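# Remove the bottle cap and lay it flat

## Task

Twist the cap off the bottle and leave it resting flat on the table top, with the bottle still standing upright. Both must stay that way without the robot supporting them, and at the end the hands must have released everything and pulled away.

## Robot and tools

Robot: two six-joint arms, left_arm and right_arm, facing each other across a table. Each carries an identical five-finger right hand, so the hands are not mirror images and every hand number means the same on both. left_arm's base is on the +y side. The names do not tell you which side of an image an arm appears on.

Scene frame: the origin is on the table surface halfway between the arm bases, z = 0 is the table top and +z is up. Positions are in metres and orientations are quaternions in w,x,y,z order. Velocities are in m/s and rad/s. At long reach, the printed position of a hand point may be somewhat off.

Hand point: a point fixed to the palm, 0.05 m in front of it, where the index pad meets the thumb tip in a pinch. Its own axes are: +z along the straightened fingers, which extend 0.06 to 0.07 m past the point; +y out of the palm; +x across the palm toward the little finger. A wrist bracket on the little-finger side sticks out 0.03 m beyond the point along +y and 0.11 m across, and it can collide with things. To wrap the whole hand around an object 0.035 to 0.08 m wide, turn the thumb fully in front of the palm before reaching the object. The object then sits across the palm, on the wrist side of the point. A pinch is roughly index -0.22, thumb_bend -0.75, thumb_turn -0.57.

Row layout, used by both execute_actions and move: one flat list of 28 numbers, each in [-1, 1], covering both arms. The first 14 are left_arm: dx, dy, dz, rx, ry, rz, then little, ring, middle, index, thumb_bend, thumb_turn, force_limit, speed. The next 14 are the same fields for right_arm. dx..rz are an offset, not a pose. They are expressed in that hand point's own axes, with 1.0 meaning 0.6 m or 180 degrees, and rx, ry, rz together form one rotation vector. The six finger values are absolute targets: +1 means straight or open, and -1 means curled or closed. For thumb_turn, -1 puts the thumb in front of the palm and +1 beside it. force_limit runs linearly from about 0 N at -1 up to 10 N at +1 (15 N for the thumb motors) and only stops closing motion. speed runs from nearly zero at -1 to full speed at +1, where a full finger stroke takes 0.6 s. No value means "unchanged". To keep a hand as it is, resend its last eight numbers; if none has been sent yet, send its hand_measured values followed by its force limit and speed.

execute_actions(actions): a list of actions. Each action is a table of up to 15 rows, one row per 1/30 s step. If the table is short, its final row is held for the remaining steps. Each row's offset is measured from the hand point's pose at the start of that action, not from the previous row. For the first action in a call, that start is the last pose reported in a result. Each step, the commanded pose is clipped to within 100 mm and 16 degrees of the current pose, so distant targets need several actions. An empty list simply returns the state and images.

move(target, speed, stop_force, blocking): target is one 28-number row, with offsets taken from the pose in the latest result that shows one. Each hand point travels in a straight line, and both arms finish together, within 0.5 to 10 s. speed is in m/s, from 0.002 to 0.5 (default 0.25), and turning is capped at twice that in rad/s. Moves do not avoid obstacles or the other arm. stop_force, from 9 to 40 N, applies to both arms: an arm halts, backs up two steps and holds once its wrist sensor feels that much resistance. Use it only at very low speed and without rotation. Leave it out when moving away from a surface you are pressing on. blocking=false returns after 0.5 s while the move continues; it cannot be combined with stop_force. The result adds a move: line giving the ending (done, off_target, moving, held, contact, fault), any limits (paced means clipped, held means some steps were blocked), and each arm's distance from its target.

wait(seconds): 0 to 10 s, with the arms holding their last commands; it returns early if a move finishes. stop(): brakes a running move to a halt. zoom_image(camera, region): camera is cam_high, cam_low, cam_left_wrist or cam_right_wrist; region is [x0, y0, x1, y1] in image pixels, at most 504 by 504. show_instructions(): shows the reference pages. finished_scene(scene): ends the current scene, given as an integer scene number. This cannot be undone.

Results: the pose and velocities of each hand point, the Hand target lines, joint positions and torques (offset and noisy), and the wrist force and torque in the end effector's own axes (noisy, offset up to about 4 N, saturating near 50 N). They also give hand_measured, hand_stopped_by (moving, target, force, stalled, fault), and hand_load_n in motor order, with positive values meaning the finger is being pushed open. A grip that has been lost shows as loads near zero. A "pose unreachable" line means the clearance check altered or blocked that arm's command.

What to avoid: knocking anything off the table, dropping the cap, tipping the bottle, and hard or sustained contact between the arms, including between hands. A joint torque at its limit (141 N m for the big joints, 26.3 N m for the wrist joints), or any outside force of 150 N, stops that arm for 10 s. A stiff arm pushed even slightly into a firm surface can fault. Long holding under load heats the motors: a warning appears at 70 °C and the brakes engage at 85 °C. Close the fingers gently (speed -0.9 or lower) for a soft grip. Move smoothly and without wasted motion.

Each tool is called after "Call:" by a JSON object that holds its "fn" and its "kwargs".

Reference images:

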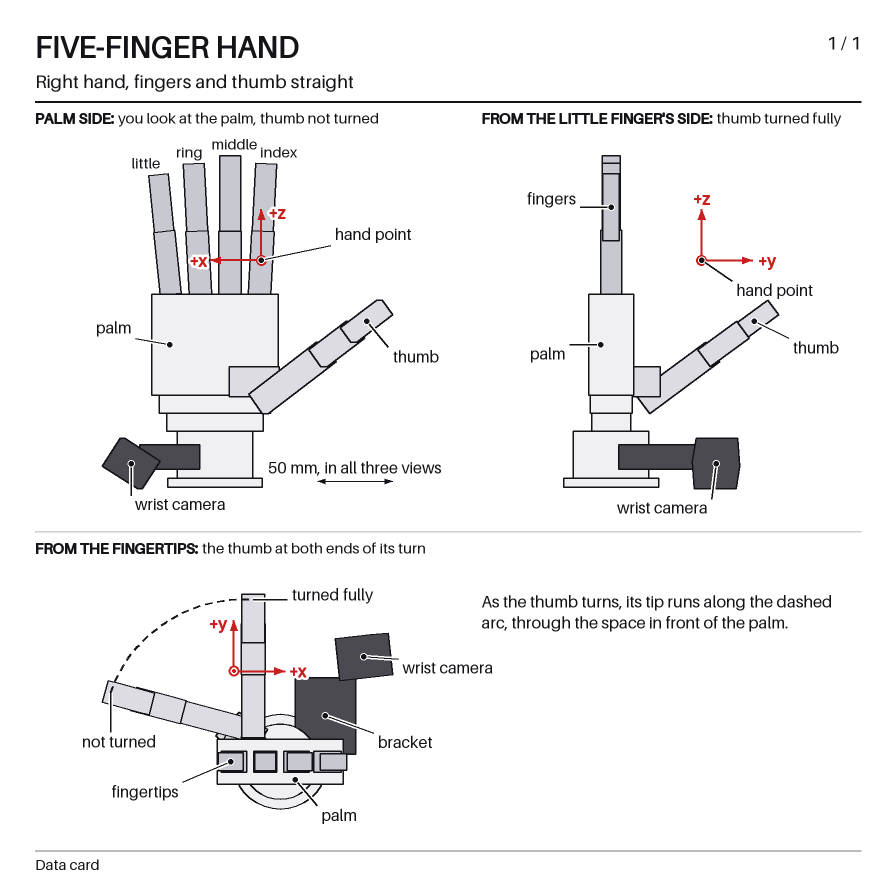

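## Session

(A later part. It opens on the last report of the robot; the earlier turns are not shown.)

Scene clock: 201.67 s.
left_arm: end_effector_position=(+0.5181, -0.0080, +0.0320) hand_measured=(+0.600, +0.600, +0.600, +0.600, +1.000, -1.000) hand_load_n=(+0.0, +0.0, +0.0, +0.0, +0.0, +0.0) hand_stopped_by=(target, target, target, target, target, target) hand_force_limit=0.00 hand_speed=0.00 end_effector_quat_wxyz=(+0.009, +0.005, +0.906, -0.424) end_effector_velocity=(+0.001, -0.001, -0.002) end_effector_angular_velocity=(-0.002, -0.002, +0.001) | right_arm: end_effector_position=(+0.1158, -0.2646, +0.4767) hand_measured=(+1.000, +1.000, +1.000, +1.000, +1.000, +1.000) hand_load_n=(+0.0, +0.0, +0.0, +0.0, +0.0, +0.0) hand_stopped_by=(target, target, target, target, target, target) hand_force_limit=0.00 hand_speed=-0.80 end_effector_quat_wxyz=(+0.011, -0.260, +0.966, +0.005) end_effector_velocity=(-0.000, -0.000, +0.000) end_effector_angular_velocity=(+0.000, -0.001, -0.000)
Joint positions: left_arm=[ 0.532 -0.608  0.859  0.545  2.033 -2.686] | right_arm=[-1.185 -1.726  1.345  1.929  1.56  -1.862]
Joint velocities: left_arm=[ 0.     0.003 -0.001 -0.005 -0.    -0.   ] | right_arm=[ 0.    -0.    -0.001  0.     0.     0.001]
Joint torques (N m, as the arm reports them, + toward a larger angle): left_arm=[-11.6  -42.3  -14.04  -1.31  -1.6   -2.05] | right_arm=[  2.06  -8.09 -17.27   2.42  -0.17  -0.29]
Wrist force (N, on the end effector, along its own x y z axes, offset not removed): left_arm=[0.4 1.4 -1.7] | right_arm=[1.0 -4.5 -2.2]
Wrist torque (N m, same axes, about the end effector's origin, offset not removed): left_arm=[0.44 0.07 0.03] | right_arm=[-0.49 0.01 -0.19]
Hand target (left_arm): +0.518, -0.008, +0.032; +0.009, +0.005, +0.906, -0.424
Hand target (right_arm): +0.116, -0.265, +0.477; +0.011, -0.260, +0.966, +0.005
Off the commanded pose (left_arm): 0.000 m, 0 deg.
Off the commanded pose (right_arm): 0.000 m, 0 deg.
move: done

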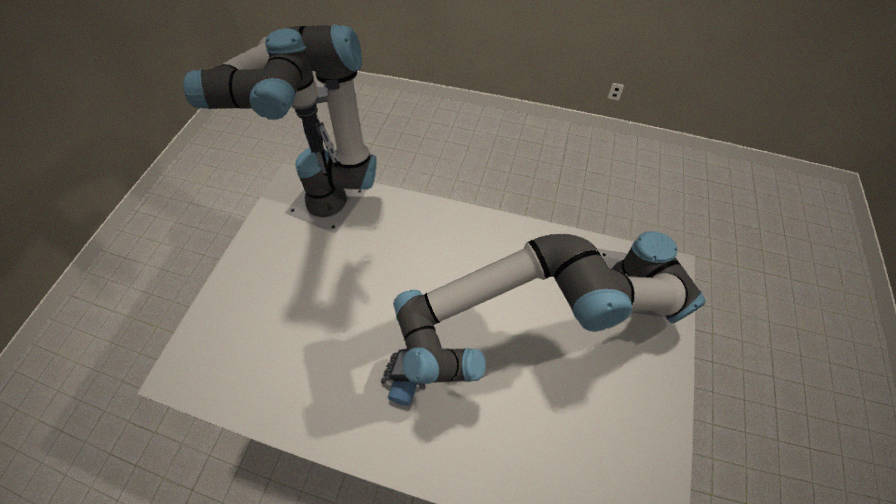

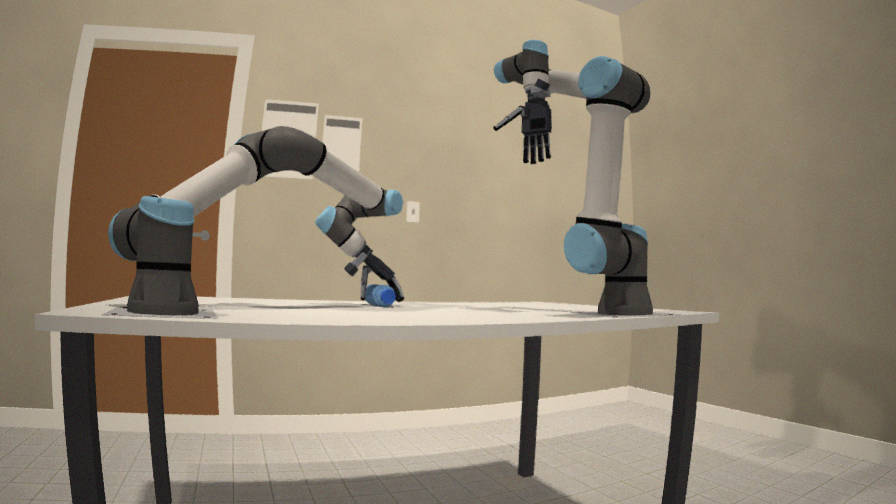

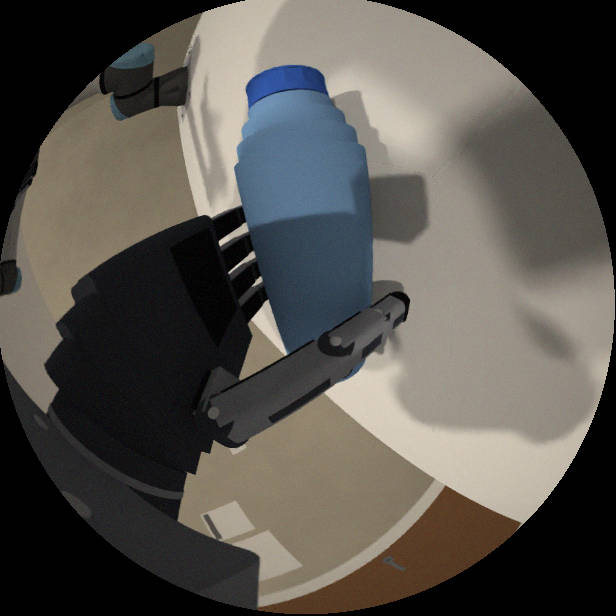

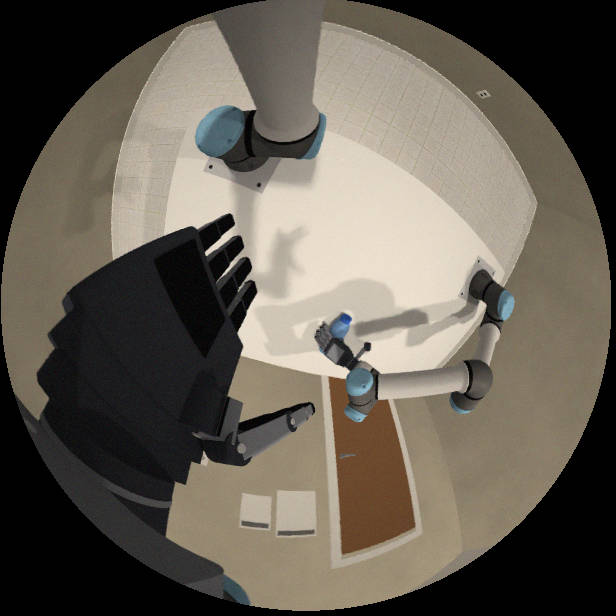

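Call:
{"fn": "move", "kwargs": {"target": [0.0004, 0.0128, 0.0107, 0, 0, 0, 0.6, 0.6, 0.6, 0.6, 1.0, -1.0, 0.0, 0.0, 0, 0, 0, 0, 0, 0, 1, 1, 1, 1, 1, 1, 0.0, -0.8], "speed": 0.03, "stop_force": 10}}

Call:
{"fn": "execute_actions", "kwargs": {"actions": [[[0, 0, 0, 0, 0, 0, -1, -1, -1, -1, -1, -1, 0.6, -0.5, 0, 0, 0, 0, 0, 0, 1, 1, 1, 1, 1, 1, 0.0, -0.8]], [[0, 0, 0, 0, 0, 0, -1, -1, -1, -1, -1, -1, 0.6, -0.5, 0, 0, 0, 0, 0, 0, 1, 1, 1, 1, 1, 1, 0.0, -0.8]], [[0, 0, 0, 0, 0, 0, -1, -1, -1, -1, -1, -1, 0.6, -0.5, 0, 0, 0, 0, 0, 0, 1, 1, 1, 1, 1, 1, 0.0, -0.8]]]}}

Call:
{"fn": "zoom_image", "kwargs": {"camera": "cam_low", "region": [310, 210, 430, 330]}}

Scene clock: 219.03 s.
left_arm: end_effector_position=(+0.5180, -0.0081, +0.0222) hand_measured=(+0.600, +0.600, +0.600, +0.600, +1.000, -1.000) hand_load_n=(+0.0, +0.0, +0.0, +0.0, +0.0, +0.0) hand_stopped_by=(target, target, target, target, target, target) hand_force_limit=0.00 hand_speed=0.00 end_effector_quat_wxyz=(+0.009, +0.005, +0.906, -0.424) end_effector_velocity=(+0.000, -0.001, -0.001) end_effector_angular_velocity=(-0.001, -0.002, -0.001) | right_arm: end_effector_position=(+0.1158, -0.2646, +0.4767) hand_measured=(+1.000, +1.000, +1.000, +1.000, +1.000, +1.000) hand_load_n=(+0.0, +0.0, +0.0, +0.0, +0.0, +0.0) hand_stopped_by=(target, target, target, target, target, target) hand_force_limit=0.00 hand_speed=-0.80 end_effector_quat_wxyz=(+0.011, -0.260, +0.966, +0.005) end_effector_velocity=(-0.000, -0.000, -0.000) end_effector_angular_velocity=(-0.000, +0.002, +0.001)
Joint positions: left_arm=[ 0.531 -0.6    0.87   0.527  2.033 -2.686] | right_arm=[-1.185 -1.726  1.345  1.929  1.56  -1.862]
Joint velocities: left_arm=[-0.     0.001  0.001 -0.004 -0.     0.001] | right_arm=[ 0.    -0.     0.002  0.    -0.    -0.001]
Joint torques (N m, as the arm reports them, + toward a larger angle): left_arm=[ -8.4  -40.56 -10.51  -1.61  -0.87  -0.82] | right_arm=[  2.46  -7.85 -18.08   2.09  -0.18  -0.12]
Wrist force (N, on the end effector, along its own x y z axes, offset not removed): left_arm=[-0.7 -0.3 -0.2] | right_arm=[0.6 -4.7 -2.4]
Wrist torque (N m, same axes, about the end effector's origin, offset not removed): left_arm=[-0.07 -0.11 0.00] | right_arm=[-0.51 0.09 -0.23]
Hand target (left_arm): +0.518, -0.008, +0.022; +0.009, +0.005, +0.906, -0.424
Hand target (right_arm): +0.116, -0.265, +0.477; +0.011, -0.260, +0.966, +0.005
Off the commanded pose (left_arm): 0.000 m, 0 deg.
Off the commanded pose (right_arm): 0.000 m, 0 deg.
move: done

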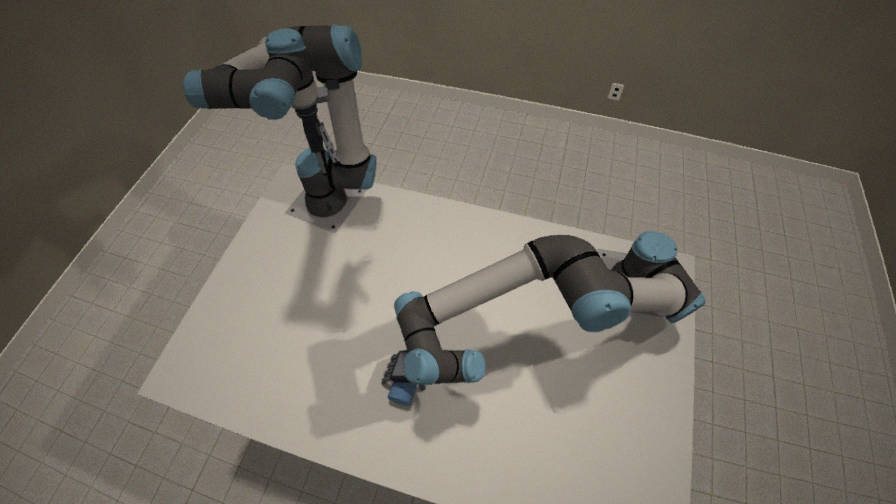

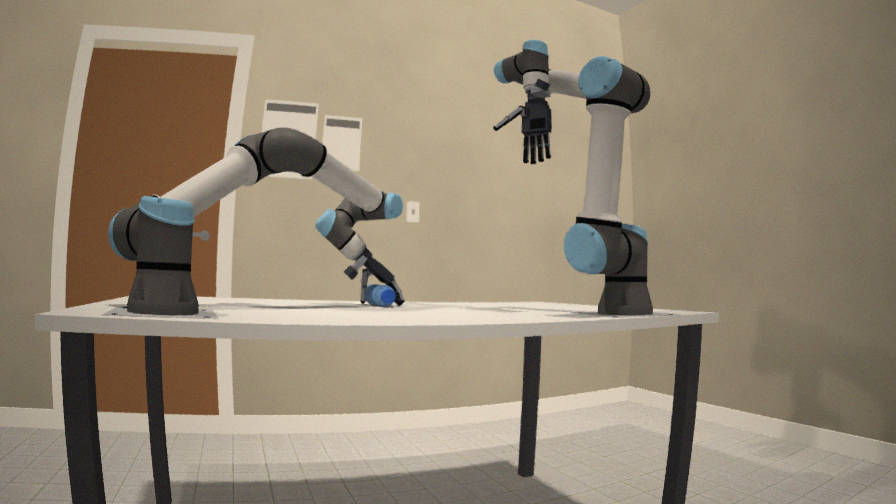

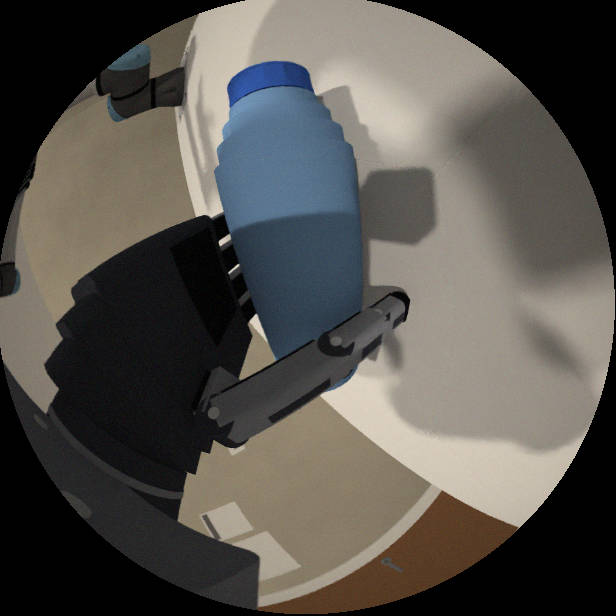

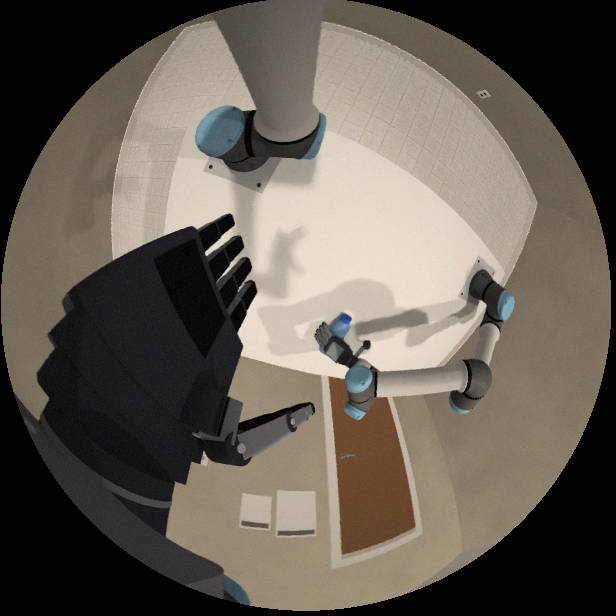

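Scene clock: 220.53 s.
left_arm: end_effector_position=(+0.5181, -0.0081, +0.0222) hand_measured=(+0.032, +0.060, +0.522, +0.088, +0.698, -1.000) hand_load_n=(+12.0, +6.5, +7.5, +8.5, +19.5, +12.5) hand_stopped_by=(force, force, force, force, force, target) hand_force_limit=0.60 hand_speed=-0.50 end_effector_quat_wxyz=(+0.009, +0.005, +0.906, -0.424) end_effector_velocity=(-0.000, +0.001, -0.000) end_effector_angular_velocity=(+0.002, +0.001, +0.000) | right_arm: end_effector_position=(+0.1158, -0.2646, +0.4767) hand_measured=(+1.000, +1.000, +1.000, +1.000, +1.000, +1.000) hand_load_n=(+0.0, +0.0, +0.0, +0.0, +0.0, +0.0) hand_stopped_by=(target, target, target, target, target, target) hand_force_limit=0.00 hand_speed=-0.80 end_effector_quat_wxyz=(+0.011, -0.260, +0.966, +0.005) end_effector_velocity=(-0.000, -0.000, -0.000) end_effector_angular_velocity=(-0.001, +0.000, +0.001)
Joint positions: left_arm=[ 0.531 -0.6    0.87   0.526  2.033 -2.686] | right_arm=[-1.185 -1.726  1.345  1.929  1.56  -1.862]
Joint velocities: left_arm=[ 0.    -0.     0.001  0.002  0.     0.   ] | right_arm=[ 0.    -0.     0.001 -0.     0.001 -0.001]
Joint torques (N m, as the arm reports them, + toward a larger angle): left_arm=[ -8.63 -46.17 -19.84   3.12  -0.86  -0.69] | right_arm=[  1.17  -8.22 -18.86   2.21  -0.12   0.04]
Wrist force (N, on the end effector, along its own x y z axes, offset not removed): left_arm=[-3.2 -10.7 -5.8] | right_arm=[-0.8 -2.8 -2.4]
Wrist torque (N m, same axes, about the end effector's origin, offset not removed): left_arm=[0.68 0.58 -0.18] | right_arm=[-0.18 0.35 -0.29]
Hand target (left_arm): +0.518, -0.008, +0.022; +0.009, +0.005, +0.906, -0.424
Hand target (right_arm): +0.116, -0.265, +0.477; +0.011, -0.260, +0.966, +0.005
Off the commanded pose (left_arm): 0.000 m, 0 deg.
Off the commanded pose (right_arm): 0.000 m, 0 deg.

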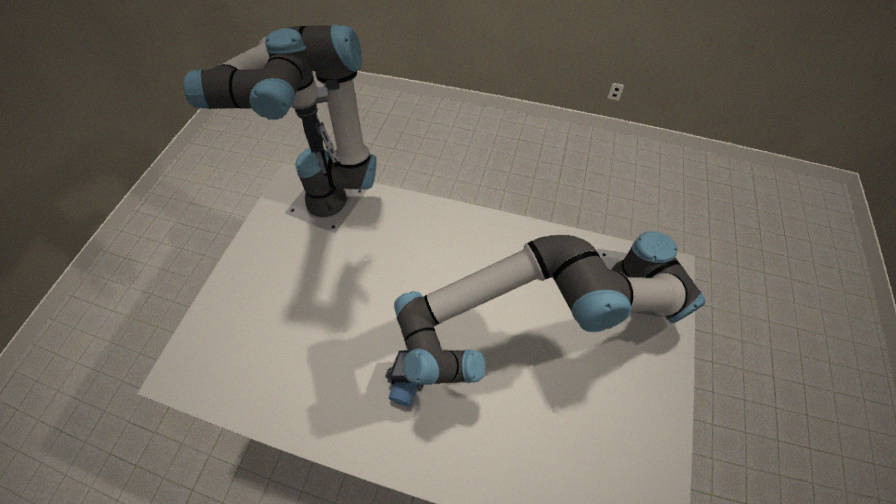

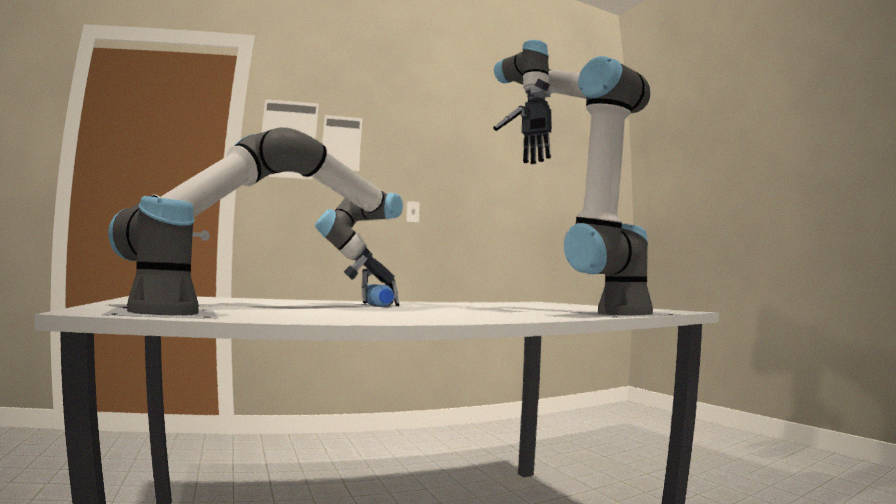

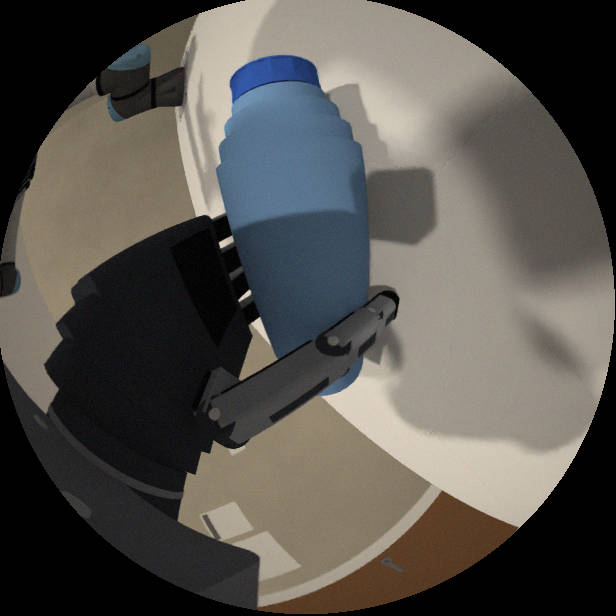

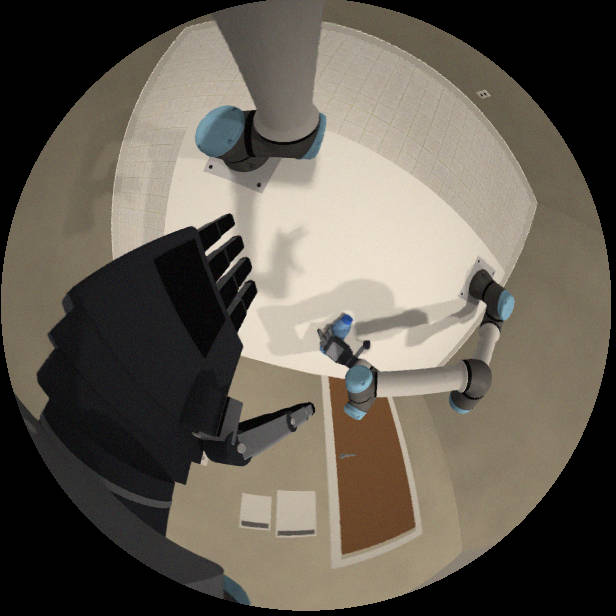

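Region (310, 210, 430, 330) of cam_low's 896x504 image, scaled by 4.200, with more detail than that image has.

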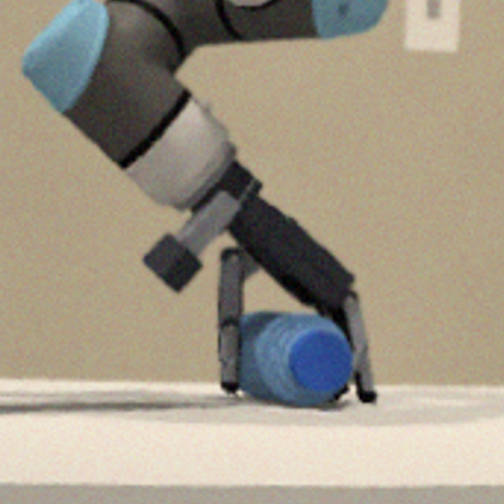

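Call:
{"fn": "move", "kwargs": {"target": [-0.001, -0.0384, -0.0321, 0, 0, 0, -1, -1, -1, -1, -1, -1, 0.6, -0.5, 0, 0, 0, 0, 0, 0, 1, 1, 1, 1, 1, 1, 0.0, -0.8], "speed": 0.06}}

Call:
{"fn": "execute_actions", "kwargs": {"actions": [[[0, 0, 0, 0, 0, 0, -1, -1, -0.95, -1, -1, -1, 0.6, -0.5, 0, 0, 0, 0, 0, 0, 1, 1, 1, 1, 1, 1, 0.0, -0.8]], [[0, 0, 0, 0, 0, 0, -1, -1, -0.95, -1, -1, -1, 0.6, -0.5, 0, 0, 0, 0, 0, 0, 1, 1, 1, 1, 1, 1, 0.0, -0.8]]]}}

Call:
{"fn": "zoom_image", "kwargs": {"camera": "cam_low", "region": [310, 210, 430, 330]}}

Scene clock: 232.27 s.
left_arm: end_effector_position=(+0.5180, -0.0080, +0.0520) hand_measured=(+0.032, +0.060, +0.522, +0.088, +0.698, -1.000) hand_load_n=(+11.5, +6.5, +0.0, +9.0, +19.5, +12.5) hand_stopped_by=(force, force, force, force, force, target) hand_force_limit=0.60 hand_speed=-0.50 end_effector_quat_wxyz=(+0.009, +0.005, +0.906, -0.424) end_effector_velocity=(+0.001, -0.000, +0.003) end_effector_angular_velocity=(-0.001, -0.001, -0.000) | right_arm: end_effector_position=(+0.1158, -0.2646, +0.4767) hand_measured=(+1.000, +1.000, +1.000, +1.000, +1.000, +1.000) hand_load_n=(+0.0, +0.0, +0.0, +0.0, +0.0, +0.0) hand_stopped_by=(target, target, target, target, target, target) hand_force_limit=0.00 hand_speed=-0.80 end_effector_quat_wxyz=(+0.011, -0.260, +0.966, +0.005) end_effector_velocity=(-0.000, +0.000, -0.000) end_effector_angular_velocity=(-0.000, +0.002, +0.002)
Joint positions: left_arm=[ 0.531 -0.622  0.835  0.584  2.033 -2.686] | right_arm=[-1.185 -1.726  1.345  1.929  1.56  -1.862]
Joint velocities: left_arm=[ 0.    -0.001 -0.005  0.006  0.     0.001] | right_arm=[ 0.     0.     0.001  0.    -0.    -0.002]
Joint torques (N m, as the arm reports them, + toward a larger angle): left_arm=[-11.29 -55.52 -27.86   2.9   -0.91  -0.74] | right_arm=[  0.82  -6.9  -18.18   2.16  -0.36  -0.09]
Wrist force (N, on the end effector, along its own x y z axes, offset not removed): left_arm=[0.5 -1.2 0.9] | right_arm=[-0.6 -3.3 -1.0]
Wrist torque (N m, same axes, about the end effector's origin, offset not removed): left_arm=[-0.36 -0.21 0.06] | right_arm=[-0.39 0.26 -0.29]
Hand target (left_arm): +0.518, -0.008, +0.052; +0.009, +0.005, +0.906, -0.424
Hand target (right_arm): +0.116, -0.265, +0.477; +0.011, -0.260, +0.966, +0.005
Off the commanded pose (left_arm): 0.000 m, 0 deg.
Off the commanded pose (right_arm): 0.000 m, 0 deg.
move: done

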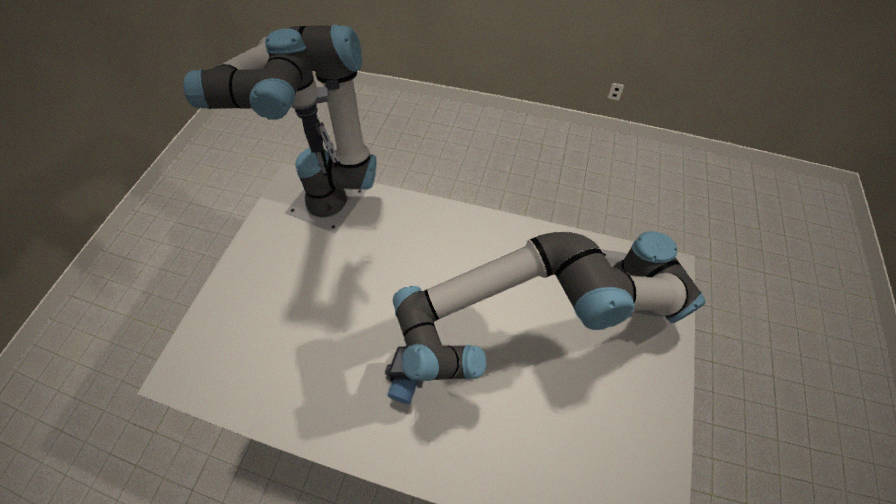

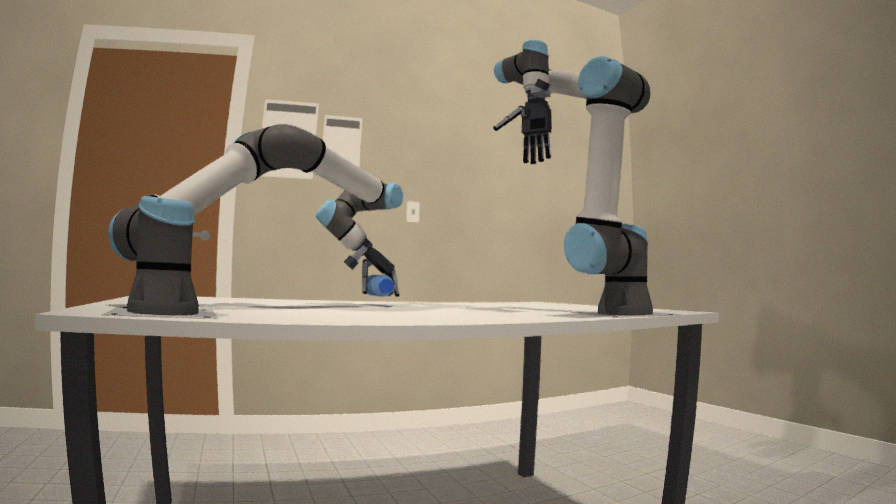

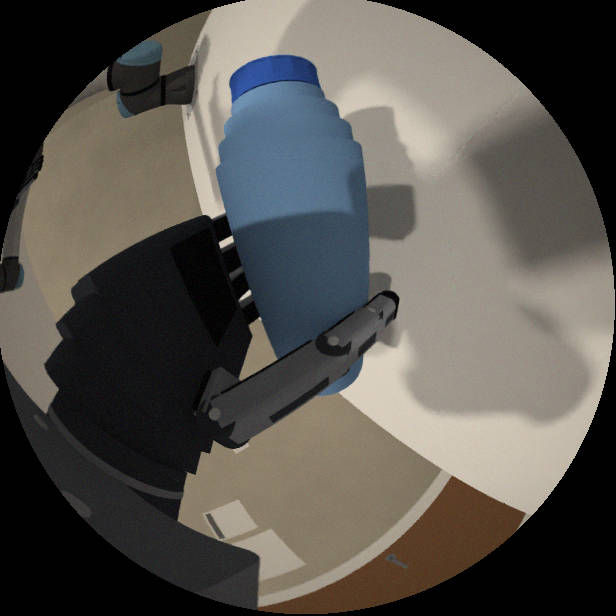

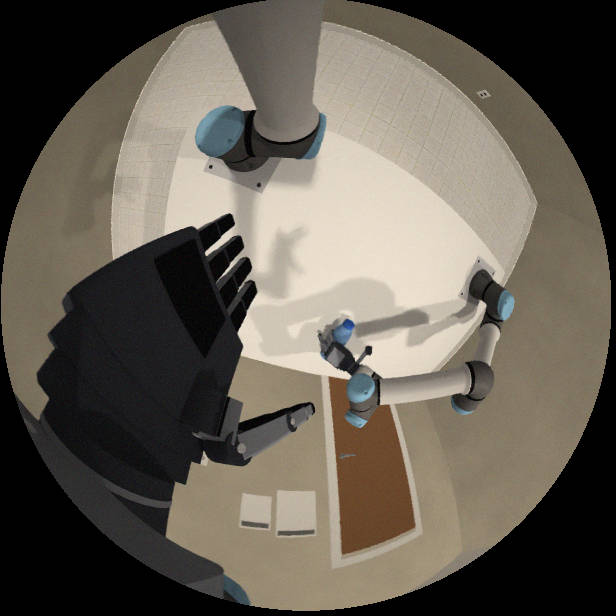

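Scene clock: 233.27 s.
left_arm: end_effector_position=(+0.5180, -0.0080, +0.0521) hand_measured=(+0.032, +0.060, +0.062, +0.088, +0.698, -1.000) hand_load_n=(+9.5, +4.0, +10.5, +6.0, +22.5, +11.5) hand_stopped_by=(force, force, force, force, force, target) hand_force_limit=0.60 hand_speed=-0.50 end_effector_quat_wxyz=(+0.009, +0.005, +0.906, -0.424) end_effector_velocity=(+0.001, +0.001, -0.000) end_effector_angular_velocity=(+0.000, +0.001, +0.003) | right_arm: end_effector_position=(+0.1158, -0.2646, +0.4767) hand_measured=(+1.000, +1.000, +1.000, +1.000, +1.000, +1.000) hand_load_n=(+0.0, +0.0, +0.0, +0.0, +0.0, +0.0) hand_stopped_by=(target, target, target, target, target, target) hand_force_limit=0.00 hand_speed=-0.80 end_effector_quat_wxyz=(+0.011, -0.260, +0.966, +0.005) end_effector_velocity=(-0.000, -0.000, -0.000) end_effector_angular_velocity=(-0.000, +0.000, -0.002)
Joint positions: left_arm=[ 0.531 -0.622  0.835  0.584  2.033 -2.686] | right_arm=[-1.185 -1.726  1.345  1.929  1.56  -1.862]
Joint velocities: left_arm=[ 0.002  0.001 -0.     0.     0.    -0.001] | right_arm=[-0.    -0.001  0.001 -0.     0.     0.001]
Joint torques (N m, as the arm reports them, + toward a larger angle): left_arm=[-10.64 -50.72 -16.28  -1.28  -0.67  -0.29] | right_arm=[  2.17  -7.84 -18.31   2.12  -0.08  -0.15]
Wrist force (N, on the end effector, along its own x y z axes, offset not removed): left_arm=[-1.5 -0.6 -0.1] | right_arm=[1.2 -4.6 -0.2]
Wrist torque (N m, same axes, about the end effector's origin, offset not removed): left_arm=[-0.10 0.08 -0.01] | right_arm=[-0.67 -0.12 -0.32]
Hand target (left_arm): +0.518, -0.008, +0.052; +0.009, +0.005, +0.906, -0.424
Hand target (right_arm): +0.116, -0.265, +0.477; +0.011, -0.260, +0.966, +0.005
Off the commanded pose (left_arm): 0.000 m, 0 deg.
Off the commanded pose (right_arm): 0.000 m, 0 deg.

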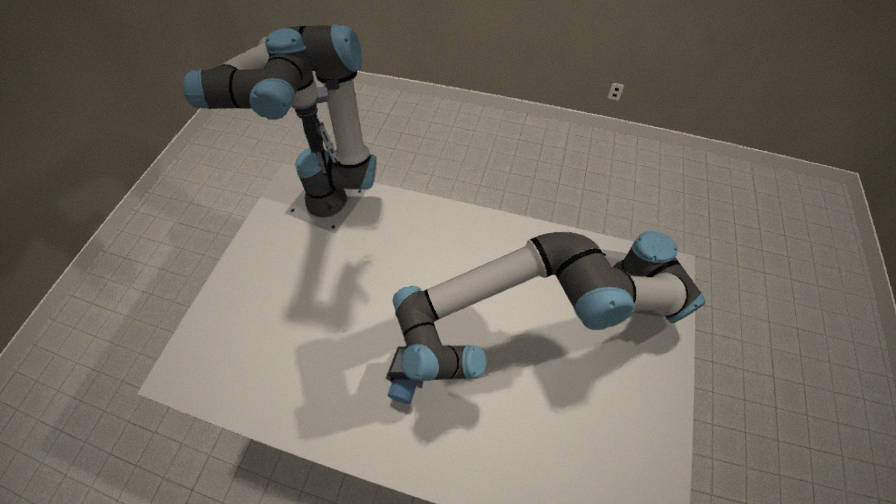

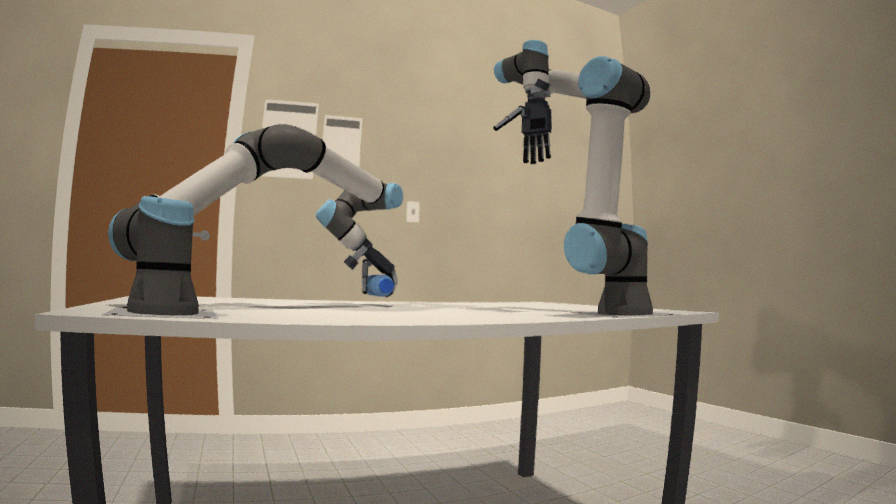

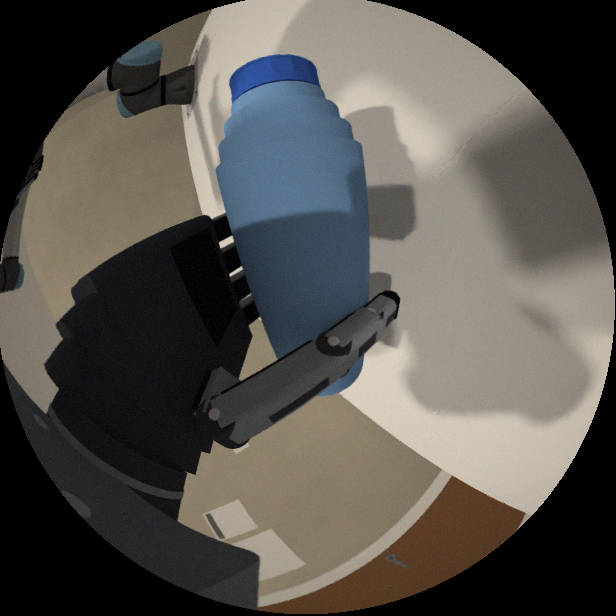

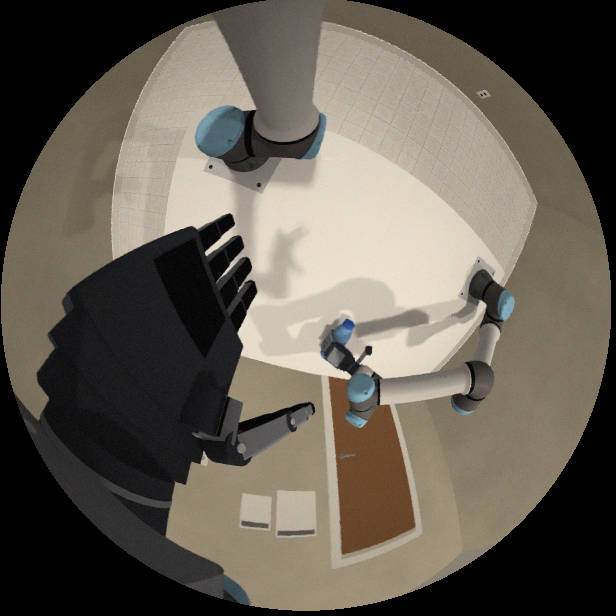

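Region (310, 210, 430, 330) of cam_low's 896x504 image, scaled by 4.200, with more detail than that image has.

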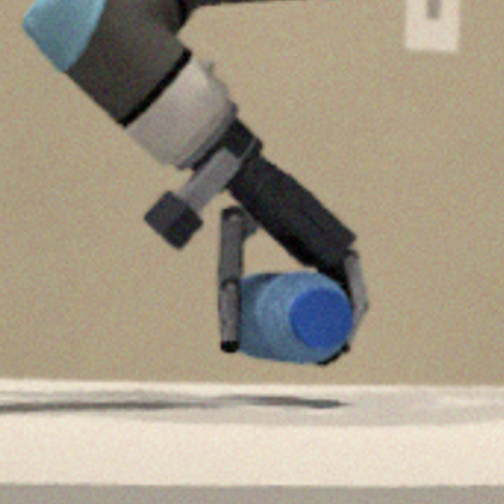

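Call:
{"fn": "move", "kwargs": {"target": [0.527, -0.0597, -0.1747, 0.172, 0.1757, -0.4845, -1, -1, -0.95, -1, -1, -1, 0.6, -0.5, -0.3885, 0.3973, 0.2058, 0.31, -0.2124, -0.3475, 1, 1, 0.5, 0.5, 0.3, -1, 0.6, 0.0], "speed": 0.3}}

Scene clock: 356.70 s.
left_arm: end_effector_position=(+0.2001, +0.0502, +0.1397) hand_measured=(+0.032, +0.060, +0.062, +0.088, +0.698, -1.000) hand_load_n=(+9.5, +4.0, +10.5, +6.0, +22.5, +11.5) hand_stopped_by=(force, force, force, force, force, target) hand_force_limit=0.60 hand_speed=-0.50 end_effector_quat_wxyz=(+0.501, +0.499, -0.501, +0.499) end_effector_velocity=(-0.000, -0.000, +0.001) end_effector_angular_velocity=(-0.007, +0.005, +0.008) | right_arm: end_effector_position=(+0.1994, +0.0605, +0.3590) hand_measured=(+1.000, +1.000, +0.500, +0.500, +0.300, -1.000) hand_load_n=(+0.0, +0.0, +0.0, +0.0, +0.0, +0.0) hand_stopped_by=(target, target, target, target, target, target) hand_force_limit=0.60 hand_speed=0.00 end_effector_quat_wxyz=(+0.411, -0.646, +0.542, -0.345) end_effector_velocity=(+0.000, +0.001, -0.001) end_effector_angular_velocity=(+0.001, -0.007, +0.010)
Joint positions: left_arm=[ 0.31  -1.268  2.132 -0.864  1.988 -4.713] | right_arm=[-0.22  -1.163  1.058  0.838  2.455 -2.533]
Joint velocities: left_arm=[-0.005 -0.002  0.008 -0.014 -0.012 -0.008] | right_arm=[-0.    -0.006  0.01  -0.022 -0.003 -0.018]
Joint torques (N m, as the arm reports them, + toward a larger angle): left_arm=[-13.42 -29.65  -7.77  -3.26  -1.97  -1.65] | right_arm=[ -3.74 -47.47  -7.96  -1.96  -0.84  -2.32]
Wrist force (N, on the end effector, along its own x y z axes, offset not removed): left_arm=[-3.3 -0.7 0.4] | right_arm=[0.6 -3.3 -2.1]
Wrist torque (N m, same axes, about the end effector's origin, offset not removed): left_arm=[-0.27 0.44 -0.14] | right_arm=[-0.30 0.18 -0.20]
Hand target (left_arm): +0.200, +0.050, +0.140; +0.501, +0.499, -0.500, +0.499
Hand target (right_arm): +0.200, +0.061, +0.359; -0.412, +0.647, -0.542, +0.345
Off the commanded pose (left_arm): 0.000 m, 0 deg.
Off the commanded pose (right_arm): 0.001 m, 0 deg.
move: done

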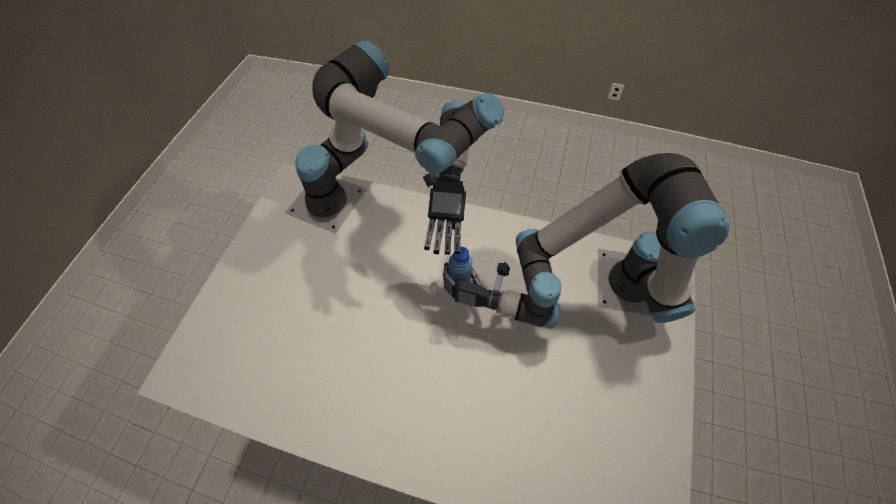

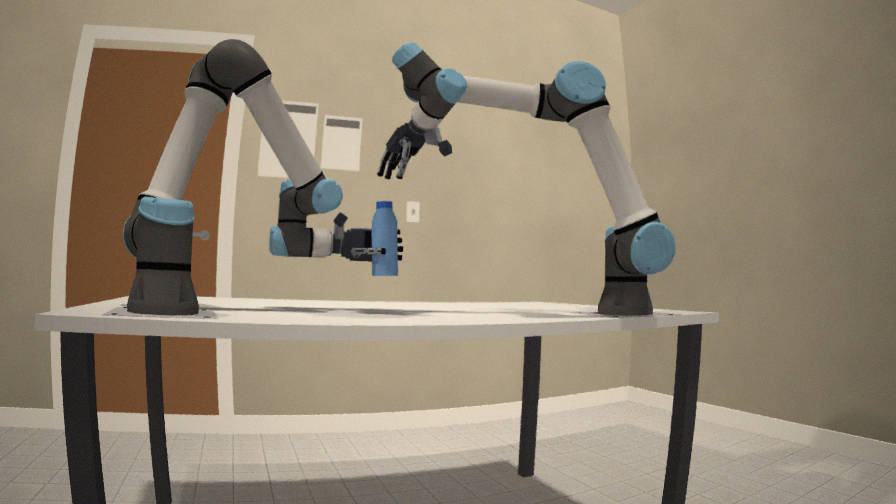

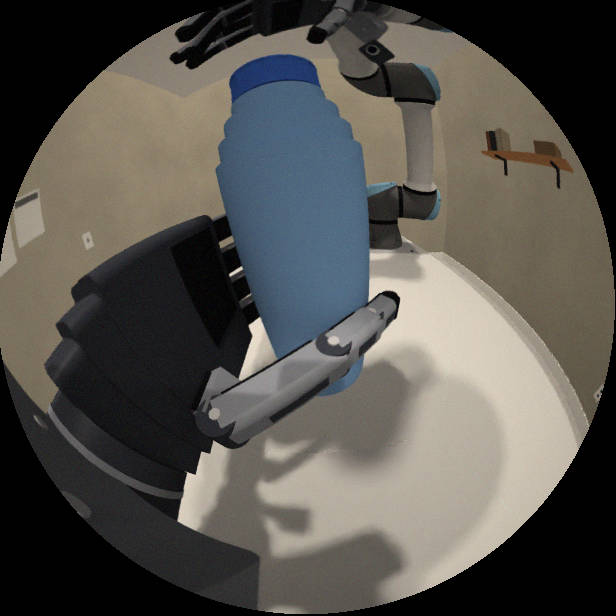

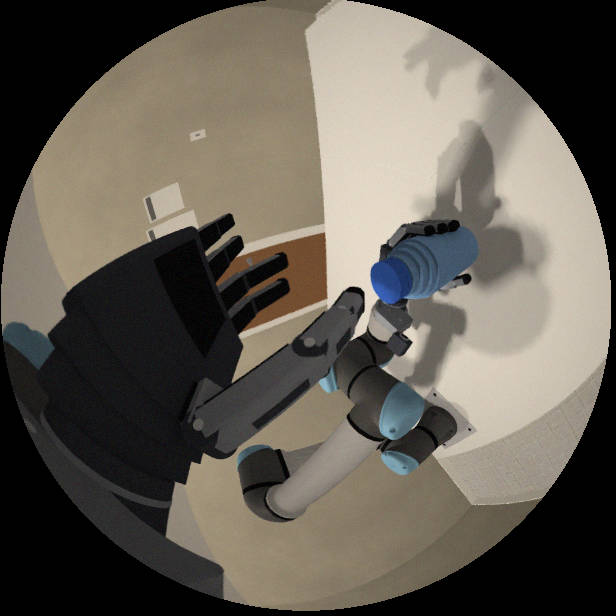

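Call:
{"fn": "zoom_image", "kwargs": {"camera": "cam_low", "region": [310, 110, 480, 290]}}

Call:
{"fn": "zoom_image", "kwargs": {"camera": "cam_high", "region": [390, 170, 540, 320]}}

Region (310, 110, 480, 290) of cam_low's 896x504 image, scaled by 2.800, with more detail than that image has.

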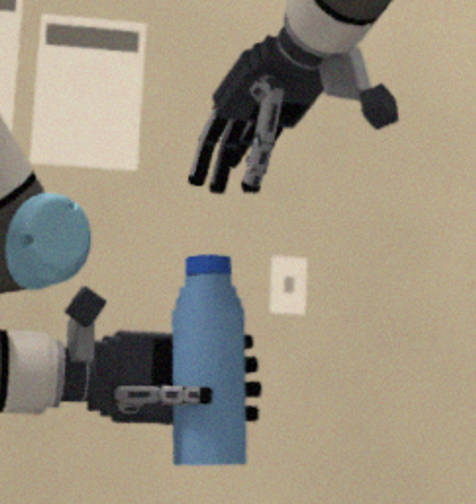

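Region (390, 170, 540, 320) of cam_high's 896x504 image, scaled by 3.360, with more detail than that image has.

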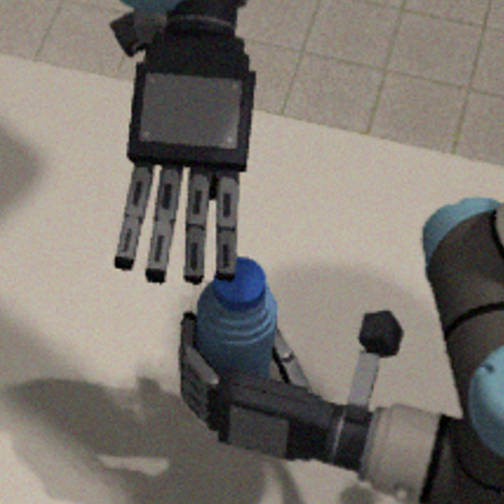

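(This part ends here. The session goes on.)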